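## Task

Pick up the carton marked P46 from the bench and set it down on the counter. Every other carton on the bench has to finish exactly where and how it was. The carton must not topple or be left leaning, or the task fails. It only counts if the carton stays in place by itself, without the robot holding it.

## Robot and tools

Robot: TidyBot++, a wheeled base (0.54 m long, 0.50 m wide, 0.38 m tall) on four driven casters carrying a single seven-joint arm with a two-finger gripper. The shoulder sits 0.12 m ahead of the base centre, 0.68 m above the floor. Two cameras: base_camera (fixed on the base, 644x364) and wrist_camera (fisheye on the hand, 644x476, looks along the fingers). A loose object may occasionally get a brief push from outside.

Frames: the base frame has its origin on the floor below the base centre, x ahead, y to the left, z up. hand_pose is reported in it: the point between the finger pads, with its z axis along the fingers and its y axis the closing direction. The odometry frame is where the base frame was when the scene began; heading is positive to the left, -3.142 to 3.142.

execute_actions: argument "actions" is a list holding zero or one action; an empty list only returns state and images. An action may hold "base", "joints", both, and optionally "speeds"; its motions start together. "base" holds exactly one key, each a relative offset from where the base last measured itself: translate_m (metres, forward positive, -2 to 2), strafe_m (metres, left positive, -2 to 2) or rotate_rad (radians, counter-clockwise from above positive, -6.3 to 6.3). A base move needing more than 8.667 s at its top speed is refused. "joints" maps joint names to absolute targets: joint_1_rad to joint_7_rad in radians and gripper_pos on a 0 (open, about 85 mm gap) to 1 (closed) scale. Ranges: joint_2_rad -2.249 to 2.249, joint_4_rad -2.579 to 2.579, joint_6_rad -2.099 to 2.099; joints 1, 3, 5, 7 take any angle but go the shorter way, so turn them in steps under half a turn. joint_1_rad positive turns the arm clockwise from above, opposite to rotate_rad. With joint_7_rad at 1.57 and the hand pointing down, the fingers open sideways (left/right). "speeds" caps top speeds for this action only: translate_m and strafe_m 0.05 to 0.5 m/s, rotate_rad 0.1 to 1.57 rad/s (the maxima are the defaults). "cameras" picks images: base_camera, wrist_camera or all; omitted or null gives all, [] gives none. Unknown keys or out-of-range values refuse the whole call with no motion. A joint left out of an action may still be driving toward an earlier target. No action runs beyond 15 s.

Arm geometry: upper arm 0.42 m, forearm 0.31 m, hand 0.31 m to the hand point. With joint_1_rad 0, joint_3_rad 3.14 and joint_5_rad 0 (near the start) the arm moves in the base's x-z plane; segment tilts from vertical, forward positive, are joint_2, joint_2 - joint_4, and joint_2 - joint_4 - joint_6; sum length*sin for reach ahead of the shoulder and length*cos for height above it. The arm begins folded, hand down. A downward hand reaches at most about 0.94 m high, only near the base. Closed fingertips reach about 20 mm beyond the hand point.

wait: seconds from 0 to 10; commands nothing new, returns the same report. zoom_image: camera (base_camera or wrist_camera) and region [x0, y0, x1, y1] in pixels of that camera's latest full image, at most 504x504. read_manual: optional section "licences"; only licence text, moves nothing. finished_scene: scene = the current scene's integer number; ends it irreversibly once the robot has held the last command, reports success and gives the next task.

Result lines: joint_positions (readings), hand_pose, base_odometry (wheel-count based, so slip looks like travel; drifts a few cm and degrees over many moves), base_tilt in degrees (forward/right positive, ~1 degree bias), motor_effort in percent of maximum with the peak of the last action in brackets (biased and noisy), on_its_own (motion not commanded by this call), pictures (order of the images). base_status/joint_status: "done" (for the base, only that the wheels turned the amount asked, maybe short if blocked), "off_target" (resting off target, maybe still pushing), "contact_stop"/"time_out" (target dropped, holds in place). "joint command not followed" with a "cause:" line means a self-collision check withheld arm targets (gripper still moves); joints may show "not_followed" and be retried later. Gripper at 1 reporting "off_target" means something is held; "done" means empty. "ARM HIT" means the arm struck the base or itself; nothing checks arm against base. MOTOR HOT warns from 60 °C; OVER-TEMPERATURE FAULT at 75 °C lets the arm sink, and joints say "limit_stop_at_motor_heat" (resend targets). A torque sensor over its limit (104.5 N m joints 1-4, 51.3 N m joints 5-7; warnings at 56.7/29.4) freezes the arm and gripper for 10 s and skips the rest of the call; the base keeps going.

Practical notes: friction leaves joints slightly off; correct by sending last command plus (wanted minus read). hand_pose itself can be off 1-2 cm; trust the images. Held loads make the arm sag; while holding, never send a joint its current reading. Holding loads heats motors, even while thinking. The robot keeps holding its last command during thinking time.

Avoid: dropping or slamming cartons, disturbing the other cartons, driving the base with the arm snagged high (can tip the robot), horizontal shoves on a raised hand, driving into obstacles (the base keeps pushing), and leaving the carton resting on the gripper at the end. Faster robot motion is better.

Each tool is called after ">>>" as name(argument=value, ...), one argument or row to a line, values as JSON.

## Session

>>> execute_actions(
  actions=[],
)

Scene clock: 0.00 s.
base_odometry: x=+0.000 y=+0.000 heading=+0.000 (m, m, rad; odometry frame)
base_tilt: forward=-0.4 right=-1.0 (deg)
base_status: not commanded
joint_positions: joint_1_rad=-0.014 joint_2_rad=-0.365 joint_3_rad=+3.137 joint_4_rad=-2.539 joint_5_rad=+0.027 joint_6_rad=-0.852 joint_7_rad=+1.514 gripper_pos=+0.000
joint_status: not commanded
motor_effort: joint_1_rad=+1 joint_2_rad=-1 joint_3_rad=+0 joint_4_rad=+13 joint_5_rad=+0 joint_6_rad=-1 joint_7_rad=+0 (%)
hand_pose: x=+0.2637 y=-0.0024 z=+0.5875 quat_wxyz=(+0.009, +0.998, -0.011, +0.058) (m; base frame)
pictures: base_camera, wrist_camera
Images, in order (width x height): base_camera 644x364, wrist_camera 644x476.

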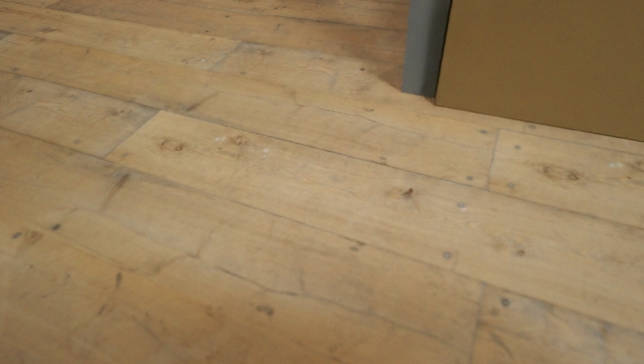

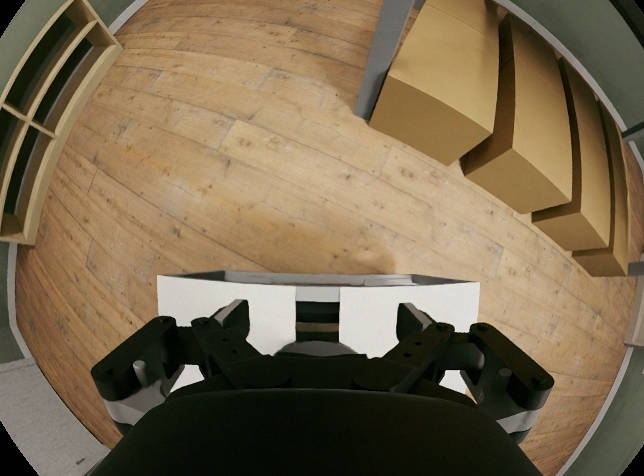

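>>> execute_actions(
  actions=[
    {"joints":{"joint_2_rad":-0.4,"joint_4_rad":-1.1,"joint_6_rad":-1.3}},
  ],
  cameras=["wrist_camera"],
)

>>> execute_actions(
  actions=[
    {"joints":{"joint_1_rad":0.7}},
  ],
  cameras=["wrist_camera"],
)

Scene clock: 7.70 s.
base_odometry: x=+0.000 y=+0.000 heading=+0.000 (m, m, rad; odometry frame)
base_tilt: forward=-0.4 right=-1.0 (deg)
base_status: not commanded
joint_positions: joint_1_rad=-0.014 joint_2_rad=-0.376 joint_3_rad=+3.137 joint_4_rad=-1.120 joint_5_rad=+0.027 joint_6_rad=-1.271 joint_7_rad=+1.514 gripper_pos=+0.000
joint_status: all done
motor_effort: joint_1_rad=+0(0) joint_2_rad=-3(9) joint_3_rad=+1(0) joint_4_rad=+18(23) joint_5_rad=+0(0) joint_6_rad=+9(9) joint_7_rad=+0(0) (%)
hand_pose: x=+0.4583 y=+0.0005 z=+1.1706 quat_wxyz=(-0.006, +0.845, -0.019, +0.534) (m; base frame)
pictures: wrist_camera
Images, in order (width x height): wrist_camera 644x476.

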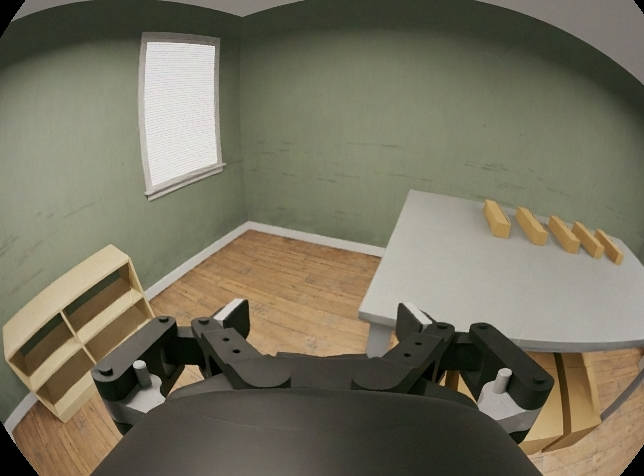

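Scene clock: 9.67 s.
base_odometry: x=+0.000 y=+0.000 heading=+0.000 (m, m, rad; odometry frame)
base_tilt: forward=-0.4 right=-1.0 (deg)
base_status: not commanded
joint_positions: joint_1_rad=+0.676 joint_2_rad=-0.376 joint_3_rad=+3.137 joint_4_rad=-1.120 joint_5_rad=+0.027 joint_6_rad=-1.271 joint_7_rad=+1.514 gripper_pos=+0.000
joint_status: all done
motor_effort: joint_1_rad=-1(0) joint_2_rad=-3(3) joint_3_rad=+1(1) joint_4_rad=+18(18) joint_5_rad=+0(1) joint_6_rad=+9(8) joint_7_rad=+0(0) (%)
hand_pose: x=+0.3810 y=-0.2156 z=+1.1706 quat_wxyz=(+0.175, +0.789, -0.304, +0.505) (m; base frame)
pictures: wrist_camera
Images, in order (width x height): wrist_camera 644x476.

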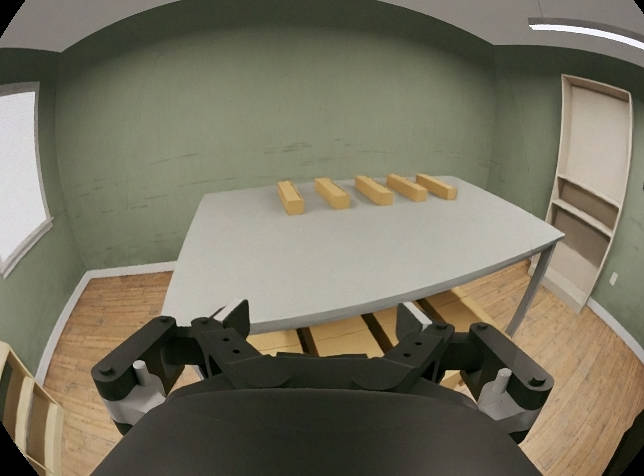

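>>> execute_actions(
  actions=[
    {"base":{"rotate_rad":1.186},"joints":{"joint_1_rad":-1.54}},
  ],
)

>>> execute_actions(
  actions=[
    {"base":{"translate_m":0.72}},
  ],
)

Scene clock: 28.33 s.
base_odometry: x=+0.000 y=+0.000 heading=+1.185 (m, m, rad; odometry frame)
base_tilt: forward=-0.3 right=-1.1 (deg)
base_status: done
joint_positions: joint_1_rad=-1.516 joint_2_rad=-0.376 joint_3_rad=+3.137 joint_4_rad=-1.120 joint_5_rad=+0.027 joint_6_rad=-1.272 joint_7_rad=+1.514 gripper_pos=+0.000
joint_status: all done
motor_effort: joint_1_rad=+1(1) joint_2_rad=-3(6) joint_3_rad=+0(2) joint_4_rad=+18(19) joint_5_rad=+0(1) joint_6_rad=+9(9) joint_7_rad=+0(0) (%)
hand_pose: x=+0.1417 y=+0.3385 z=+1.1705 quat_wxyz=(-0.369, +0.631, +0.563, +0.386) (m; base frame)
pictures: base_camera, wrist_camera
Images, in order (width x height): base_camera 644x364, wrist_camera 644x476.

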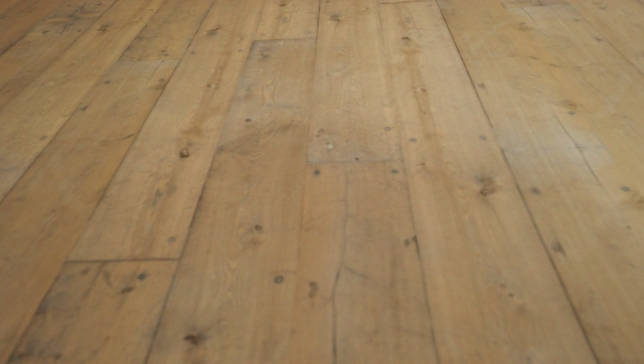

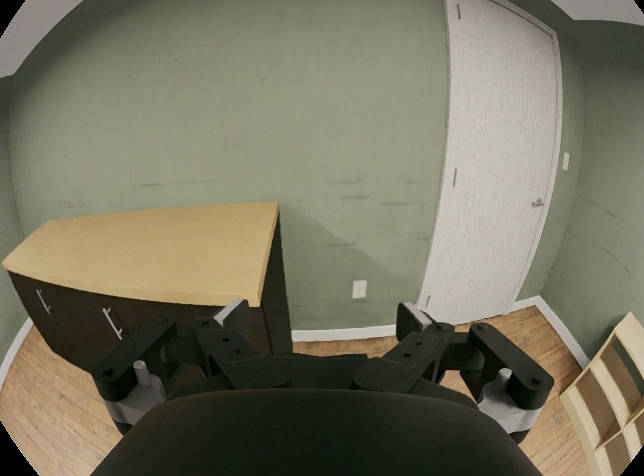

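Scene clock: 31.13 s.
base_odometry: x=+0.270 y=+0.668 heading=+1.186 (m, m, rad; odometry frame)
base_tilt: forward=-0.3 right=-1.1 (deg)
base_status: done
joint_positions: joint_1_rad=-1.517 joint_2_rad=-0.376 joint_3_rad=+3.137 joint_4_rad=-1.120 joint_5_rad=+0.027 joint_6_rad=-1.272 joint_7_rad=+1.514 gripper_pos=+0.000
joint_status: not commanded
motor_effort: joint_1_rad=+0(0) joint_2_rad=-3(4) joint_3_rad=+0(3) joint_4_rad=+18(18) joint_5_rad=+0(1) joint_6_rad=+9(9) joint_7_rad=+1(0) (%)
hand_pose: x=+0.1413 y=+0.3384 z=+1.1703 quat_wxyz=(-0.369, +0.631, +0.563, +0.385) (m; base frame)
pictures: base_camera, wrist_camera
Images, in order (width x height): base_camera 644x364, wrist_camera 644x476.

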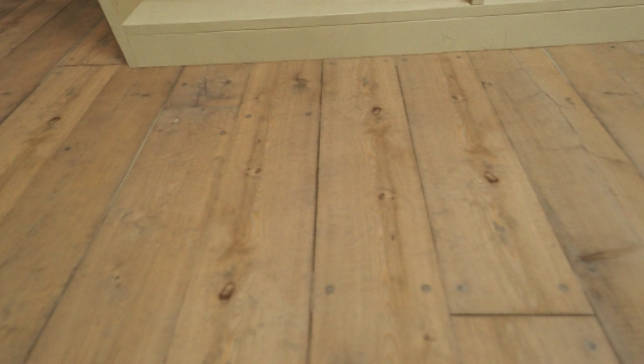

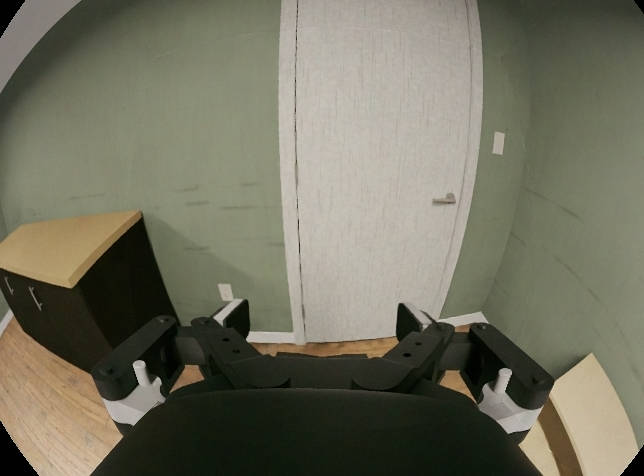

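>>> execute_actions(
  actions=[
    {"base":{"strafe_m":-1.95}},
  ],
)

Scene clock: 38.30 s.
base_odometry: x=+2.078 y=-0.063 heading=+1.186 (m, m, rad; odometry frame)
base_tilt: forward=-0.3 right=-1.1 (deg)
base_status: done
joint_positions: joint_1_rad=-1.517 joint_2_rad=-0.390 joint_3_rad=+3.137 joint_4_rad=-1.119 joint_5_rad=+0.027 joint_6_rad=-1.275 joint_7_rad=+1.514 gripper_pos=+0.000
joint_status: not commanded
motor_effort: joint_1_rad=+0(1) joint_2_rad=-2(8) joint_3_rad=+1(1) joint_4_rad=+18(19) joint_5_rad=+0(0) joint_6_rad=+9(9) joint_7_rad=+0(0) (%)
hand_pose: x=+0.1409 y=+0.3314 z=+1.1745 quat_wxyz=(-0.372, +0.629, +0.561, +0.389) (m; base frame)
pictures: base_camera, wrist_camera
Images, in order (width x height): base_camera 644x364, wrist_camera 644x476.

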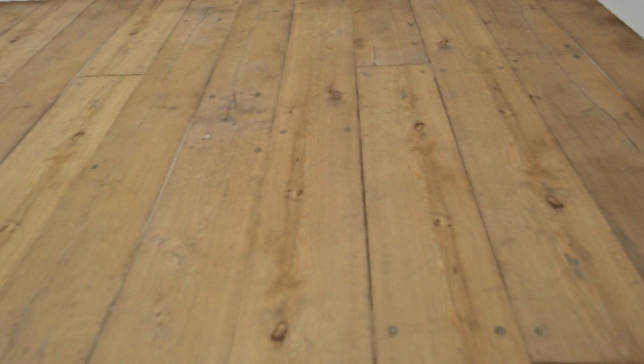

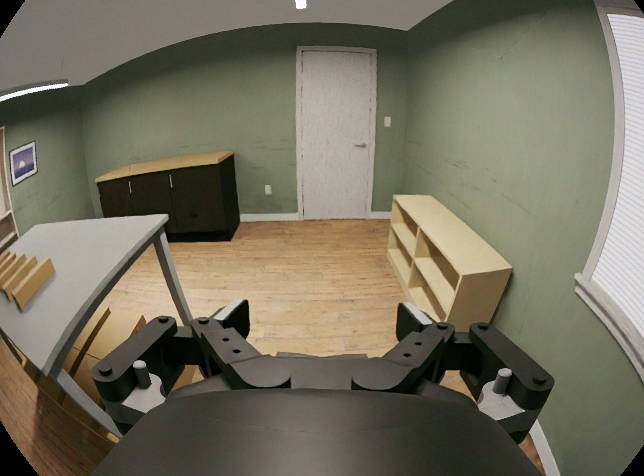

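>>> execute_actions(
  actions=[
    {"base":{"strafe_m":-0.15}},
  ],
  cameras=["base_camera"],
)

>>> execute_actions(
  actions=[
    {"base":{"translate_m":-0.9},"joints":{"joint_6_rad":-1.45},"speeds":{"translate_m":0.35}},
  ],
)

Scene clock: 44.47 s.
base_odometry: x=+2.217 y=-0.119 heading=+1.186 (m, m, rad; odometry frame)
base_tilt: forward=-0.3 right=-1.0 (deg)
base_status: done
joint_positions: joint_1_rad=-1.517 joint_2_rad=-0.400 joint_3_rad=+3.137 joint_4_rad=-1.118 joint_5_rad=+0.027 joint_6_rad=-1.276 joint_7_rad=+1.514 gripper_pos=+0.000
joint_status: not commanded
motor_effort: joint_1_rad=-1(0) joint_2_rad=-1(8) joint_3_rad=+0(1) joint_4_rad=+18(20) joint_5_rad=+0(1) joint_6_rad=+9(9) joint_7_rad=+1(1) (%)
hand_pose: x=+0.1406 y=+0.3261 z=+1.1782 quat_wxyz=(-0.376, +0.626, +0.559, +0.392) (m; base frame)
pictures: base_camera
Images, in order (width x height): base_camera 644x364.

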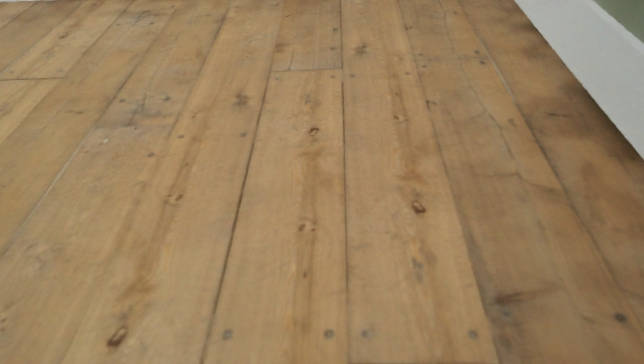

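Scene clock: 48.10 s.
base_odometry: x=+1.880 y=-0.954 heading=+1.187 (m, m, rad; odometry frame)
base_tilt: forward=-0.4 right=-1.0 (deg)
base_status: done
joint_positions: joint_1_rad=-1.518 joint_2_rad=-0.400 joint_3_rad=+3.137 joint_4_rad=-1.118 joint_5_rad=+0.027 joint_6_rad=-1.438 joint_7_rad=+1.514 gripper_pos=+0.000
joint_status: all done
motor_effort: joint_1_rad=-1(1) joint_2_rad=-2(4) joint_3_rad=+0(2) joint_4_rad=+17(19) joint_5_rad=+0(1) joint_6_rad=+8(9) joint_7_rad=+1(0) (%)
hand_pose: x=+0.1398 y=+0.3017 z=+1.1344 quat_wxyz=(-0.326, +0.658, +0.586, +0.343) (m; base frame)
pictures: base_camera, wrist_camera
Images, in order (width x height): base_camera 644x364, wrist_camera 644x476.

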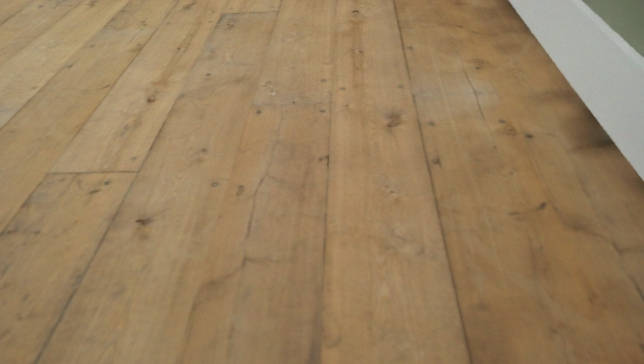

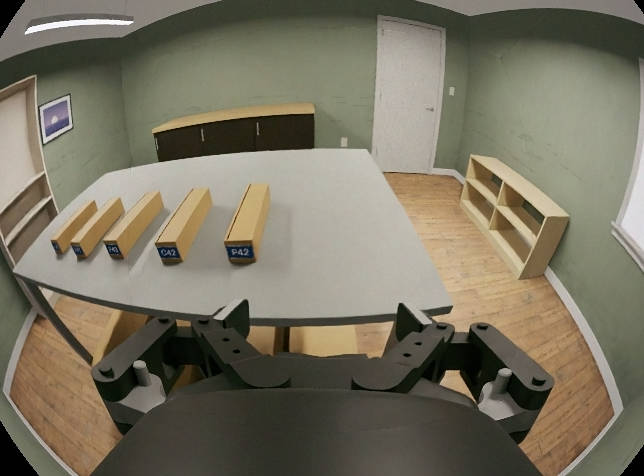

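>>> execute_actions(
  actions=[
    {"base":{"translate_m":-0.55},"speeds":{"translate_m":0.35}},
  ],
)

>>> zoom_image(
  camera="wrist_camera",
  region=[100, 170, 520, 310],
)

Scene clock: 55.33 s.
base_odometry: x=+1.674 y=-1.464 heading=+1.187 (m, m, rad; odometry frame)
base_tilt: forward=-0.4 right=-1.1 (deg)
base_status: done
joint_positions: joint_1_rad=-1.518 joint_2_rad=-0.400 joint_3_rad=+3.137 joint_4_rad=-1.118 joint_5_rad=+0.027 joint_6_rad=-1.438 joint_7_rad=+1.514 gripper_pos=+0.000
joint_status: not commanded
motor_effort: joint_1_rad=+0(0) joint_2_rad=-1(2) joint_3_rad=+0(2) joint_4_rad=+17(18) joint_5_rad=+0(1) joint_6_rad=+8(8) joint_7_rad=+0(1) (%)
hand_pose: x=+0.1398 y=+0.3017 z=+1.1344 quat_wxyz=(-0.326, +0.658, +0.586, +0.343) (m; base frame)
pictures: base_camera, wrist_camera
Images, in order (width x height): base_camera 644x364, wrist_camera 644x476.

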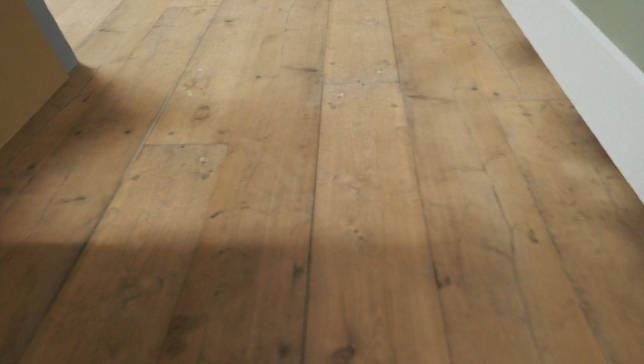

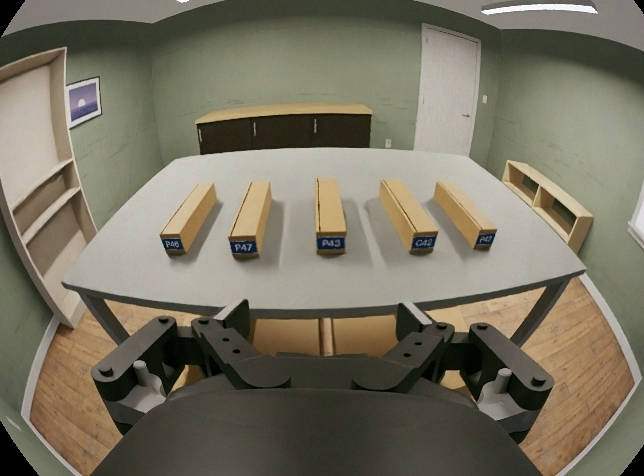

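Region (100, 170, 520, 310) of wrist_camera's 644x476 image, scaled by 1.200.

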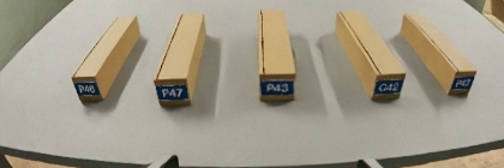

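>>> execute_actions(
  actions=[
    {"base":{"translate_m":-0.33},"joints":{"joint_1_rad":-1.59},"speeds":{"translate_m":0.3}},
  ],
  cameras=[],
)

>>> execute_actions(
  actions=[
    {"base":{"strafe_m":0.11},"speeds":{"strafe_m":0.1}},
  ],
)

Scene clock: 64.37 s.
base_odometry: x=+1.551 y=-1.770 heading=+1.188 (m, m, rad; odometry frame)
base_tilt: forward=-0.4 right=-1.0 (deg)
base_status: done
joint_positions: joint_1_rad=-1.569 joint_2_rad=-0.400 joint_3_rad=+3.137 joint_4_rad=-1.118 joint_5_rad=+0.027 joint_6_rad=-1.438 joint_7_rad=+1.514 gripper_pos=+0.000
joint_status: all done
motor_effort: joint_1_rad=+0(0) joint_2_rad=-2(2) joint_3_rad=+0(2) joint_4_rad=+17(17) joint_5_rad=+0(1) joint_6_rad=+8(8) joint_7_rad=+1(1) (%)
hand_pose: x=+0.1243 y=+0.3024 z=+1.1344 quat_wxyz=(-0.335, +0.642, +0.603, +0.334) (m; base frame)
pictures: none
No camera images: the call's "cameras" was empty. Leave "cameras" out to get every camera's image.

Scene clock: 66.03 s.
base_odometry: x=+1.448 y=-1.729 heading=+1.188 (m, m, rad; odometry frame)
base_tilt: forward=-0.3 right=-1.0 (deg)
base_status: done
joint_positions: joint_1_rad=-1.569 joint_2_rad=-0.399 joint_3_rad=+3.137 joint_4_rad=-1.117 joint_5_rad=+0.027 joint_6_rad=-1.438 joint_7_rad=+1.514 gripper_pos=+0.000
joint_status: not commanded
motor_effort: joint_1_rad=+0(0) joint_2_rad=-3(6) joint_3_rad=+1(1) joint_4_rad=+17(18) joint_5_rad=+0(0) joint_6_rad=+8(9) joint_7_rad=+0(0) (%)
hand_pose: x=+0.1243 y=+0.3026 z=+1.1345 quat_wxyz=(-0.335, +0.642, +0.603, +0.334) (m; base frame)
pictures: base_camera, wrist_camera
Images, in order (width x height): base_camera 644x364, wrist_camera 644x476.

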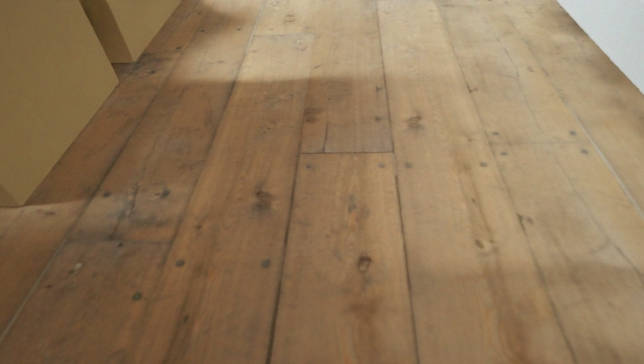

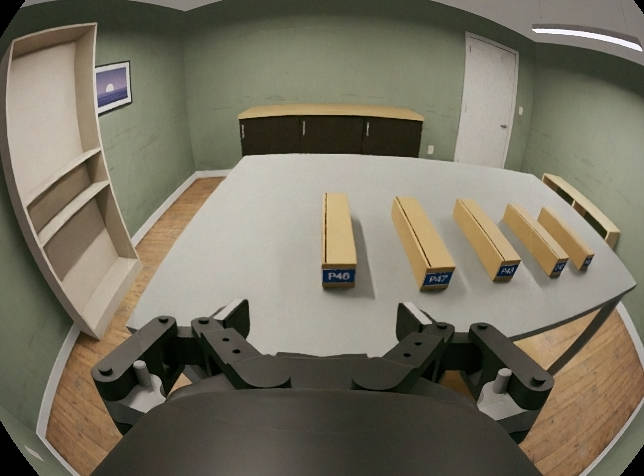

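>>> execute_actions(
  actions=[
    {"base":{"strafe_m":0.04},"joints":{"joint_2_rad":0.30,"joint_4_rad":-0.65,"joint_6_rad":-1.42,"joint_7_rad":1.60},"speeds":{"strafe_m":0.05}},
  ],
)

Scene clock: 75.13 s.
base_odometry: x=+1.411 y=-1.715 heading=+1.188 (m, m, rad; odometry frame)
base_tilt: forward=-0.4 right=-1.1 (deg)
base_status: done
joint_positions: joint_1_rad=-1.569 joint_2_rad=+0.292 joint_3_rad=+3.137 joint_4_rad=-0.676 joint_5_rad=+0.027 joint_6_rad=-1.438 joint_7_rad=+1.556 gripper_pos=+0.000
joint_status: all done
motor_effort: joint_1_rad=+0(0) joint_2_rad=-30(33) joint_3_rad=+0(1) joint_4_rad=+20(21) joint_5_rad=+0(0) joint_6_rad=+6(9) joint_7_rad=+0(1) (%)
hand_pose: x=+0.1248 y=+0.5888 z=+1.0324 quat_wxyz=(-0.248, +0.666, +0.653, +0.261) (m; base frame)
pictures: base_camera, wrist_camera
Images, in order (width x height): base_camera 644x364, wrist_camera 644x476.

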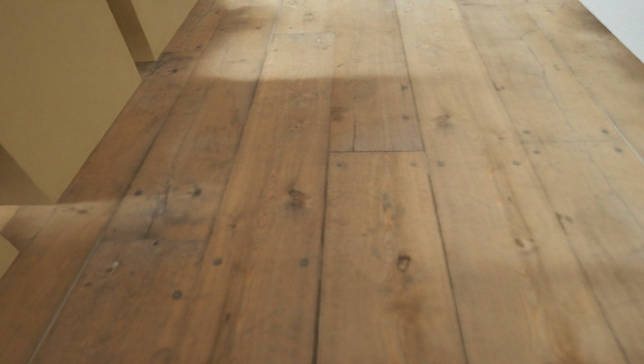

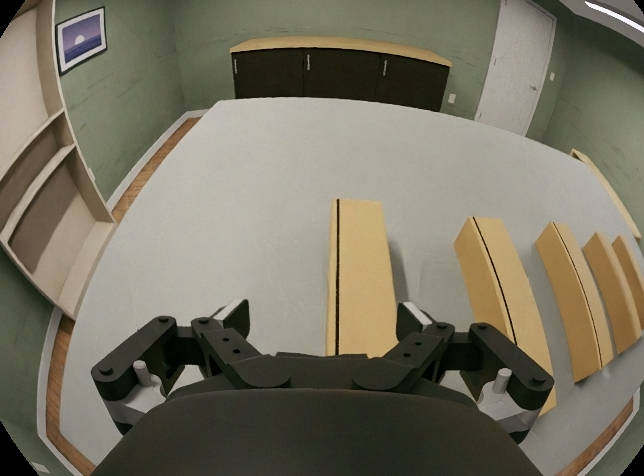

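>>> execute_actions(
  actions=[
    {"base":{"translate_m":0.04},"joints":{"joint_2_rad":0.27,"joint_4_rad":-0.80,"joint_6_rad":-1.33},"speeds":{"translate_m":0.05}},
  ],
  cameras=["wrist_camera"],
)

Scene clock: 86.80 s.
base_odometry: x=+1.426 y=-1.677 heading=+1.188 (m, m, rad; odometry frame)
base_tilt: forward=-0.3 right=-1.0 (deg)
base_status: done
joint_positions: joint_1_rad=-1.572 joint_2_rad=+0.289 joint_3_rad=+3.137 joint_4_rad=-0.782 joint_5_rad=+0.027 joint_6_rad=-1.358 joint_7_rad=+1.556 gripper_pos=+0.000
joint_status: all done
motor_effort: joint_1_rad=+0(3) joint_2_rad=-31(32) joint_3_rad=+0(2) joint_4_rad=+21(21) joint_5_rad=+0(1) joint_6_rad=+6(8) joint_7_rad=+0(0) (%)
hand_pose: x=+0.1228 y=+0.5993 z=+1.0001 quat_wxyz=(-0.240, +0.667, +0.658, +0.253) (m; base frame)
pictures: wrist_camera
Images, in order (width x height): wrist_camera 644x476.

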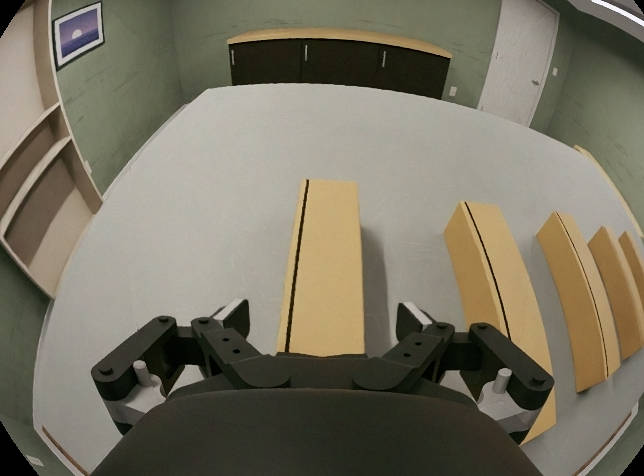

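>>> execute_actions(
  actions=[
    {"joints":{"joint_2_rad":0.235,"joint_4_rad":-1.025,"joint_6_rad":-1.17}},
  ],
  cameras=["wrist_camera"],
)

Scene clock: 94.37 s.
base_odometry: x=+1.426 y=-1.677 heading=+1.188 (m, m, rad; odometry frame)
base_tilt: forward=-0.3 right=-1.1 (deg)
base_status: not commanded
joint_positions: joint_1_rad=-1.572 joint_2_rad=+0.264 joint_3_rad=+3.137 joint_4_rad=-1.005 joint_5_rad=+0.027 joint_6_rad=-1.199 joint_7_rad=+1.556 gripper_pos=+0.000
joint_status: all done
motor_effort: joint_1_rad=+0(0) joint_2_rad=-31(34) joint_3_rad=+0(0) joint_4_rad=+21(22) joint_5_rad=+0(0) joint_6_rad=+6(6) joint_7_rad=+0(0) (%)
hand_pose: x=+0.1223 y=+0.6041 z=+0.9387 quat_wxyz=(-0.227, +0.670, +0.664, +0.241) (m; base frame)
pictures: wrist_camera
Images, in order (width x height): wrist_camera 644x476.

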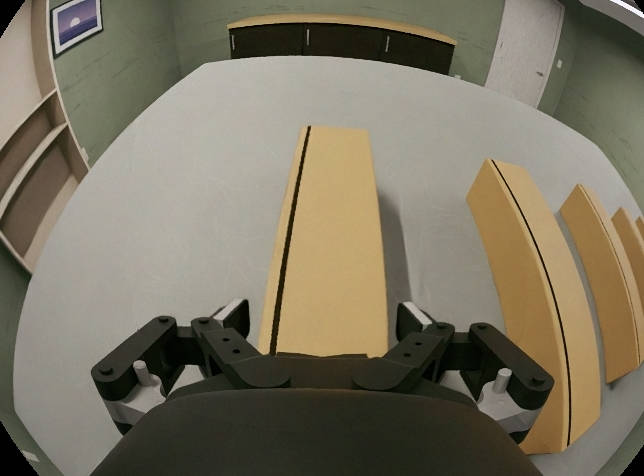

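>>> execute_actions(
  actions=[
    {"joints":{"gripper_pos":1.0}},
  ],
  cameras=["wrist_camera"],
)

>>> execute_actions(
  actions=[
    {"joints":{"joint_2_rad":0.22,"joint_4_rad":-0.72,"joint_6_rad":-1.48}},
  ],
  cameras=["wrist_camera"],
)

Scene clock: 99.07 s.
base_odometry: x=+1.426 y=-1.677 heading=+1.188 (m, m, rad; odometry frame)
base_tilt: forward=-0.4 right=-1.1 (deg)
base_status: not commanded
joint_positions: joint_1_rad=-1.572 joint_2_rad=+0.258 joint_3_rad=+3.137 joint_4_rad=-1.007 joint_5_rad=+0.027 joint_6_rad=-1.195 joint_7_rad=+1.556 gripper_pos=+0.346
joint_status: gripper_pos off_target (ended at +0.346, target +1.000)
motor_effort: joint_1_rad=+0(0) joint_2_rad=-32(32) joint_3_rad=+0(0) joint_4_rad=+22(22) joint_5_rad=+0(0) joint_6_rad=+7(7) joint_7_rad=+0(1) (%)
hand_pose: x=+0.1222 y=+0.6034 z=+0.9419 quat_wxyz=(-0.230, +0.669, +0.663, +0.243) (m; base frame)
pictures: wrist_camera
Images, in order (width x height): wrist_camera 644x476.

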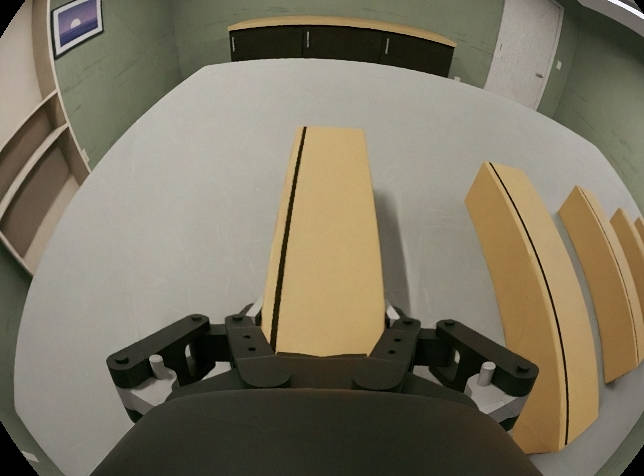

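Scene clock: 100.47 s.
base_odometry: x=+1.426 y=-1.677 heading=+1.188 (m, m, rad; odometry frame)
base_tilt: forward=-0.4 right=-1.1 (deg)
base_status: not commanded
joint_positions: joint_1_rad=-1.572 joint_2_rad=+0.240 joint_3_rad=+3.137 joint_4_rad=-0.741 joint_5_rad=+0.027 joint_6_rad=-1.455 joint_7_rad=+1.556 gripper_pos=+0.346
joint_status: all done
motor_effort: joint_1_rad=-1(0) joint_2_rad=-29(33) joint_3_rad=+0(0) joint_4_rad=+20(23) joint_5_rad=+0(0) joint_6_rad=+7(7) joint_7_rad=+1(1) (%)
hand_pose: x=+0.1231 y=+0.5632 z=+1.0282 quat_wxyz=(-0.238, +0.669, +0.658, +0.251) (m; base frame)
pictures: wrist_camera
Images, in order (width x height): wrist_camera 644x476.

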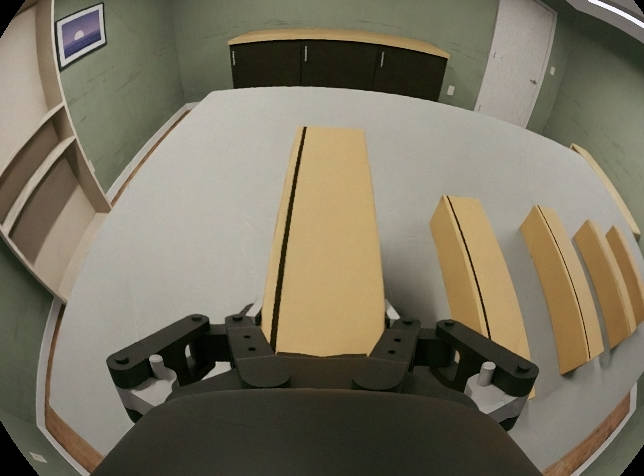

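>>> execute_actions(
  actions=[
    {"base":{"strafe_m":-0.1},"joints":{"joint_2_rad":-0.2,"joint_4_rad":-0.8,"joint_6_rad":-1.82},"speeds":{"strafe_m":0.1}},
  ],
  cameras=[],
)

>>> execute_actions(
  actions=[
    {"base":{"translate_m":1.75},"speeds":{"translate_m":0.45}},
  ],
)

Scene clock: 106.77 s.
base_odometry: x=+1.519 y=-1.715 heading=+1.188 (m, m, rad; odometry frame)
base_tilt: forward=-0.3 right=-1.0 (deg)
base_status: done
joint_positions: joint_1_rad=-1.572 joint_2_rad=-0.208 joint_3_rad=+3.137 joint_4_rad=-0.777 joint_5_rad=+0.027 joint_6_rad=-1.800 joint_7_rad=+1.556 gripper_pos=+0.346
joint_status: all done
motor_effort: joint_1_rad=+0(1) joint_2_rad=-6(35) joint_3_rad=+0(1) joint_4_rad=+15(23) joint_5_rad=+0(1) joint_6_rad=+7(8) joint_7_rad=+1(0) (%)
hand_pose: x=+0.1236 y=+0.2997 z=+1.1356 quat_wxyz=(-0.261, +0.663, +0.647, +0.272) (m; base frame)
pictures: none
No camera images: the call's "cameras" was empty. Leave "cameras" out to get every camera's image.

Scene clock: 111.90 s.
base_odometry: x=+2.173 y=-0.091 heading=+1.188 (m, m, rad; odometry frame)
base_tilt: forward=-0.3 right=-1.1 (deg)
base_status: done
joint_positions: joint_1_rad=-1.572 joint_2_rad=-0.208 joint_3_rad=+3.137 joint_4_rad=-0.778 joint_5_rad=+0.027 joint_6_rad=-1.800 joint_7_rad=+1.556 gripper_pos=+0.346
joint_status: not commanded
motor_effort: joint_1_rad=+0(1) joint_2_rad=-6(7) joint_3_rad=+0(3) joint_4_rad=+15(15) joint_5_rad=+0(2) joint_6_rad=+7(7) joint_7_rad=+0(1) (%)
hand_pose: x=+0.1235 y=+0.2997 z=+1.1354 quat_wxyz=(-0.261, +0.663, +0.647, +0.272) (m; base frame)
pictures: base_camera, wrist_camera
Images, in order (width x height): base_camera 644x364, wrist_camera 644x476.

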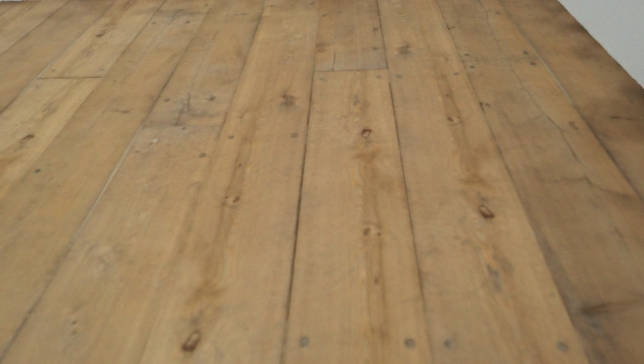

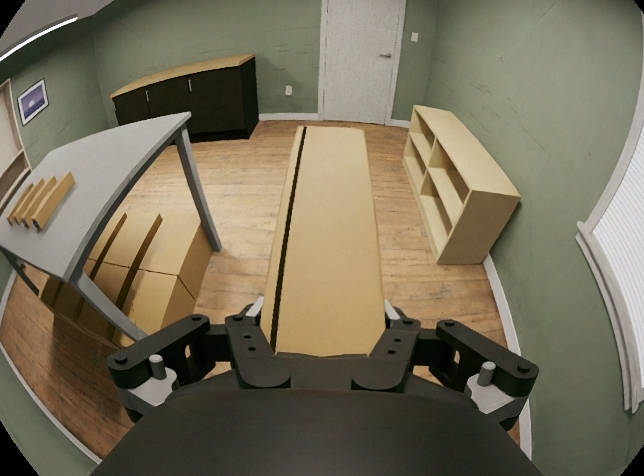

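>>> execute_actions(
  actions=[
    {"base":{"strafe_m":1.85}},
  ],
  cameras=[],
)

>>> execute_actions(
  actions=[
    {"base":{"translate_m":-1.6},"joints":{"joint_6_rad":-1.6}},
  ],
)

Scene clock: 120.90 s.
base_odometry: x=+0.458 y=+0.601 heading=+1.187 (m, m, rad; odometry frame)
base_tilt: forward=-0.4 right=-1.0 (deg)
base_status: done
joint_positions: joint_1_rad=-1.572 joint_2_rad=-0.204 joint_3_rad=+3.137 joint_4_rad=-0.781 joint_5_rad=+0.027 joint_6_rad=-1.800 joint_7_rad=+1.556 gripper_pos=+0.346
joint_status: not commanded
motor_effort: joint_1_rad=+0(0) joint_2_rad=-7(10) joint_3_rad=+1(1) joint_4_rad=+15(16) joint_5_rad=+0(0) joint_6_rad=+7(8) joint_7_rad=+0(1) (%)
hand_pose: x=+0.1235 y=+0.3016 z=+1.1328 quat_wxyz=(-0.259, +0.664, +0.648, +0.269) (m; base frame)
pictures: none
No camera images: the call's "cameras" was empty. Leave "cameras" out to get every camera's image.

Scene clock: 125.47 s.
base_odometry: x=-0.142 y=-0.882 heading=+1.187 (m, m, rad; odometry frame)
base_tilt: forward=-0.3 right=-1.0 (deg)
base_status: done
joint_positions: joint_1_rad=-1.572 joint_2_rad=-0.204 joint_3_rad=+3.137 joint_4_rad=-0.781 joint_5_rad=+0.027 joint_6_rad=-1.611 joint_7_rad=+1.556 gripper_pos=+0.346
joint_status: all done
motor_effort: joint_1_rad=+0(0) joint_2_rad=-7(8) joint_3_rad=+0(2) joint_4_rad=+16(16) joint_5_rad=+0(1) joint_6_rad=+8(9) joint_7_rad=+1(1) (%)
hand_pose: x=+0.1234 y=+0.3398 z=+1.1771 quat_wxyz=(-0.319, +0.636, +0.621, +0.330) (m; base frame)
pictures: base_camera, wrist_camera
Images, in order (width x height): base_camera 644x364, wrist_camera 644x476.

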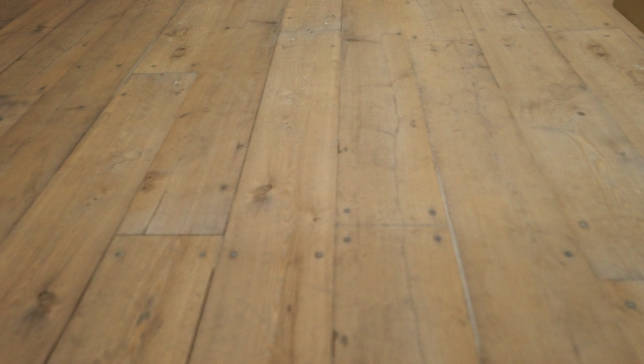

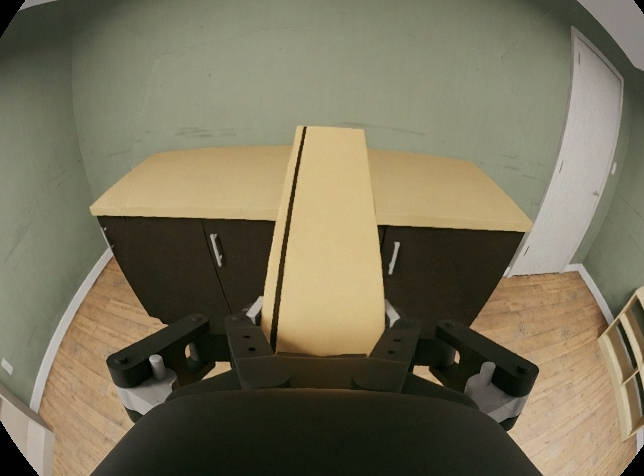

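>>> execute_actions(
  actions=[
    {"base":{"strafe_m":0.5},"speeds":{"strafe_m":0.3}},
  ],
)

Scene clock: 132.57 s.
base_odometry: x=-0.606 y=-0.695 heading=+1.188 (m, m, rad; odometry frame)
base_tilt: forward=-0.3 right=-1.1 (deg)
base_status: done
joint_positions: joint_1_rad=-1.572 joint_2_rad=-0.202 joint_3_rad=+3.137 joint_4_rad=-0.782 joint_5_rad=+0.027 joint_6_rad=-1.611 joint_7_rad=+1.556 gripper_pos=+0.346
joint_status: not commanded
motor_effort: joint_1_rad=+0(0) joint_2_rad=-7(11) joint_3_rad=+0(1) joint_4_rad=+15(17) joint_5_rad=+0(1) joint_6_rad=+8(8) joint_7_rad=+1(1) (%)
hand_pose: x=+0.1234 y=+0.3412 z=+1.1758 quat_wxyz=(-0.318, +0.636, +0.621, +0.329) (m; base frame)
pictures: base_camera, wrist_camera
Images, in order (width x height): base_camera 644x364, wrist_camera 644x476.

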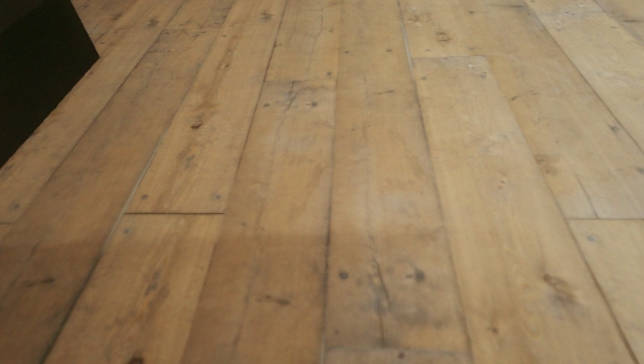

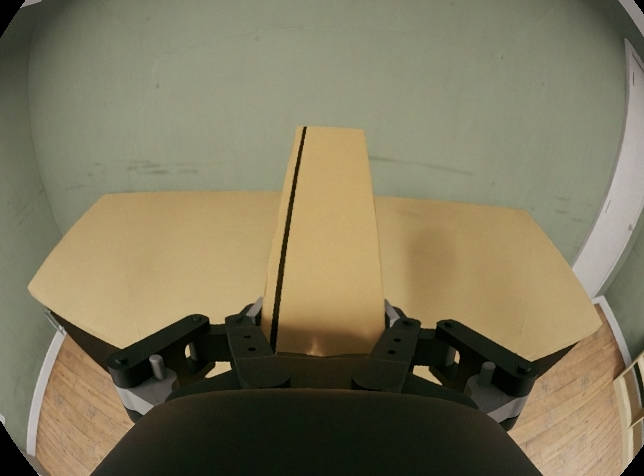

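>>> execute_actions(
  actions=[
    {"joints":{"joint_2_rad":0.28,"joint_4_rad":-0.80,"joint_6_rad":-1.33}},
  ],
  cameras=["wrist_camera"],
)

>>> execute_actions(
  actions=[
    {"joints":{"joint_2_rad":0.26,"joint_4_rad":-0.96,"joint_6_rad":-1.21}},
  ],
  cameras=["wrist_camera"],
)

Scene clock: 140.80 s.
base_odometry: x=-0.606 y=-0.695 heading=+1.188 (m, m, rad; odometry frame)
base_tilt: forward=-0.3 right=-1.1 (deg)
base_status: not commanded
joint_positions: joint_1_rad=-1.572 joint_2_rad=+0.287 joint_3_rad=+3.137 joint_4_rad=-0.789 joint_5_rad=+0.027 joint_6_rad=-1.360 joint_7_rad=+1.556 gripper_pos=+0.346
joint_status: all done
motor_effort: joint_1_rad=-1(0) joint_2_rad=-32(37) joint_3_rad=+0(0) joint_4_rad=+21(23) joint_5_rad=+0(0) joint_6_rad=+7(8) joint_7_rad=+0(0) (%)
hand_pose: x=+0.1227 y=+0.5978 z=+0.9974 quat_wxyz=(-0.238, +0.668, +0.659, +0.251) (m; base frame)
pictures: wrist_camera
Images, in order (width x height): wrist_camera 644x476.

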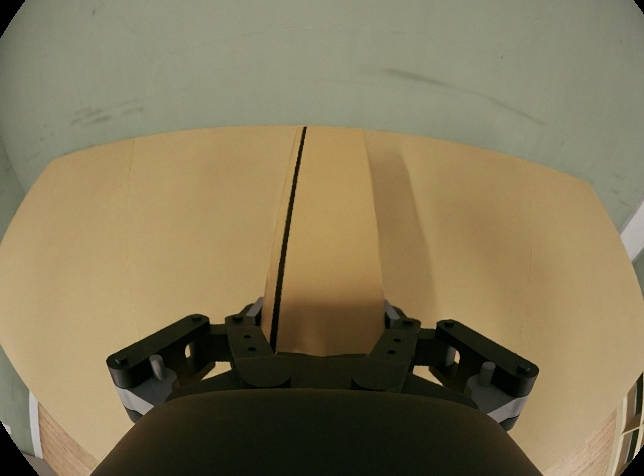

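Scene clock: 141.90 s.
base_odometry: x=-0.606 y=-0.695 heading=+1.188 (m, m, rad; odometry frame)
base_tilt: forward=-0.3 right=-1.1 (deg)
base_status: not commanded
joint_positions: joint_1_rad=-1.572 joint_2_rad=+0.286 joint_3_rad=+3.137 joint_4_rad=-0.943 joint_5_rad=+0.027 joint_6_rad=-1.240 joint_7_rad=+1.556 gripper_pos=+0.346
joint_status: all done
motor_effort: joint_1_rad=+0(0) joint_2_rad=-32(35) joint_3_rad=+0(0) joint_4_rad=+22(24) joint_5_rad=+0(0) joint_6_rad=+7(6) joint_7_rad=+0(0) (%)
hand_pose: x=+0.1223 y=+0.6087 z=+0.9469 quat_wxyz=(-0.226, +0.671, +0.664, +0.240) (m; base frame)
pictures: wrist_camera
Images, in order (width x height): wrist_camera 644x476.

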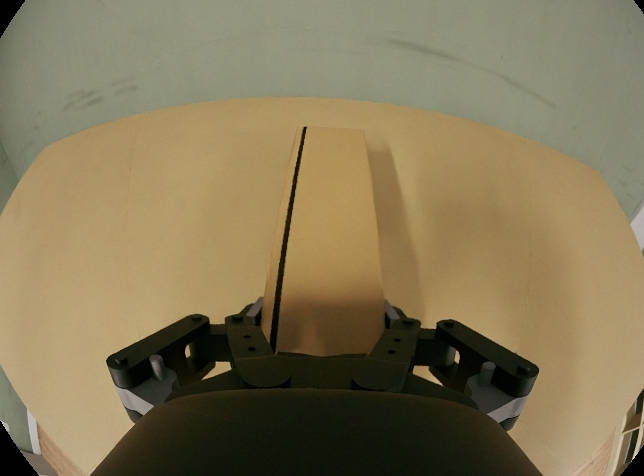

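>>> execute_actions(
  actions=[
    {"joints":{"gripper_pos":0.0}},
  ],
  cameras=["wrist_camera"],
)

>>> execute_actions(
  actions=[
    {"joints":{"joint_2_rad":-0.2,"joint_4_rad":-0.8,"joint_6_rad":-1.6}},
  ],
  cameras=["wrist_camera"],
)

Scene clock: 146.40 s.
base_odometry: x=-0.606 y=-0.695 heading=+1.188 (m, m, rad; odometry frame)
base_tilt: forward=-0.3 right=-1.1 (deg)
base_status: not commanded
joint_positions: joint_1_rad=-1.572 joint_2_rad=+0.286 joint_3_rad=+3.137 joint_4_rad=-0.943 joint_5_rad=+0.027 joint_6_rad=-1.239 joint_7_rad=+1.556 gripper_pos=+0.000
joint_status: all done
motor_effort: joint_1_rad=+0(0) joint_2_rad=-32(33) joint_3_rad=+0(0) joint_4_rad=+22(22) joint_5_rad=+0(0) joint_6_rad=+6(6) joint_7_rad=+1(0) (%)
hand_pose: x=+0.1223 y=+0.6091 z=+0.9472 quat_wxyz=(-0.227, +0.671, +0.664, +0.240) (m; base frame)
pictures: wrist_camera
Images, in order (width x height): wrist_camera 644x476.

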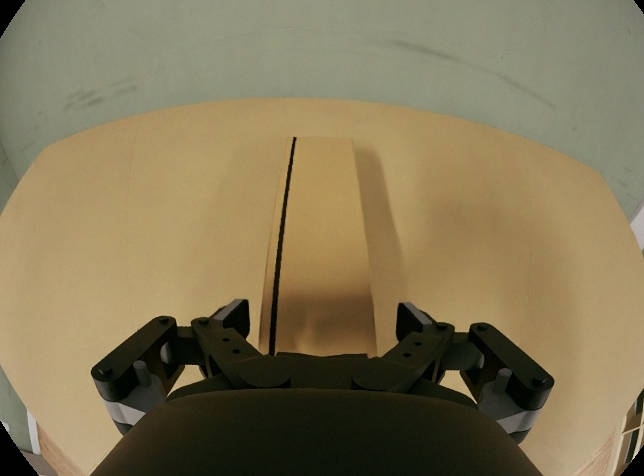

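Scene clock: 148.03 s.
base_odometry: x=-0.606 y=-0.695 heading=+1.188 (m, m, rad; odometry frame)
base_tilt: forward=-0.4 right=-1.0 (deg)
base_status: not commanded
joint_positions: joint_1_rad=-1.572 joint_2_rad=-0.206 joint_3_rad=+3.137 joint_4_rad=-0.814 joint_5_rad=+0.027 joint_6_rad=-1.574 joint_7_rad=+1.556 gripper_pos=+0.000
joint_status: all done
motor_effort: joint_1_rad=+0(0) joint_2_rad=-6(35) joint_3_rad=+0(0) joint_4_rad=+15(22) joint_5_rad=+0(0) joint_6_rad=+8(7) joint_7_rad=+1(0) (%)
hand_pose: x=+0.1234 y=+0.3484 z=+1.1729 quat_wxyz=(-0.321, +0.634, +0.620, +0.332) (m; base frame)
pictures: wrist_camera
Images, in order (width x height): wrist_camera 644x476.

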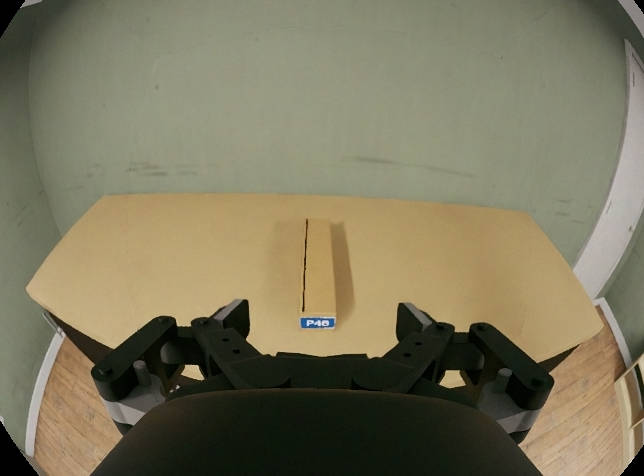

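>>> finished_scene(
  scene=2,
)

The scene is finished: the task was done.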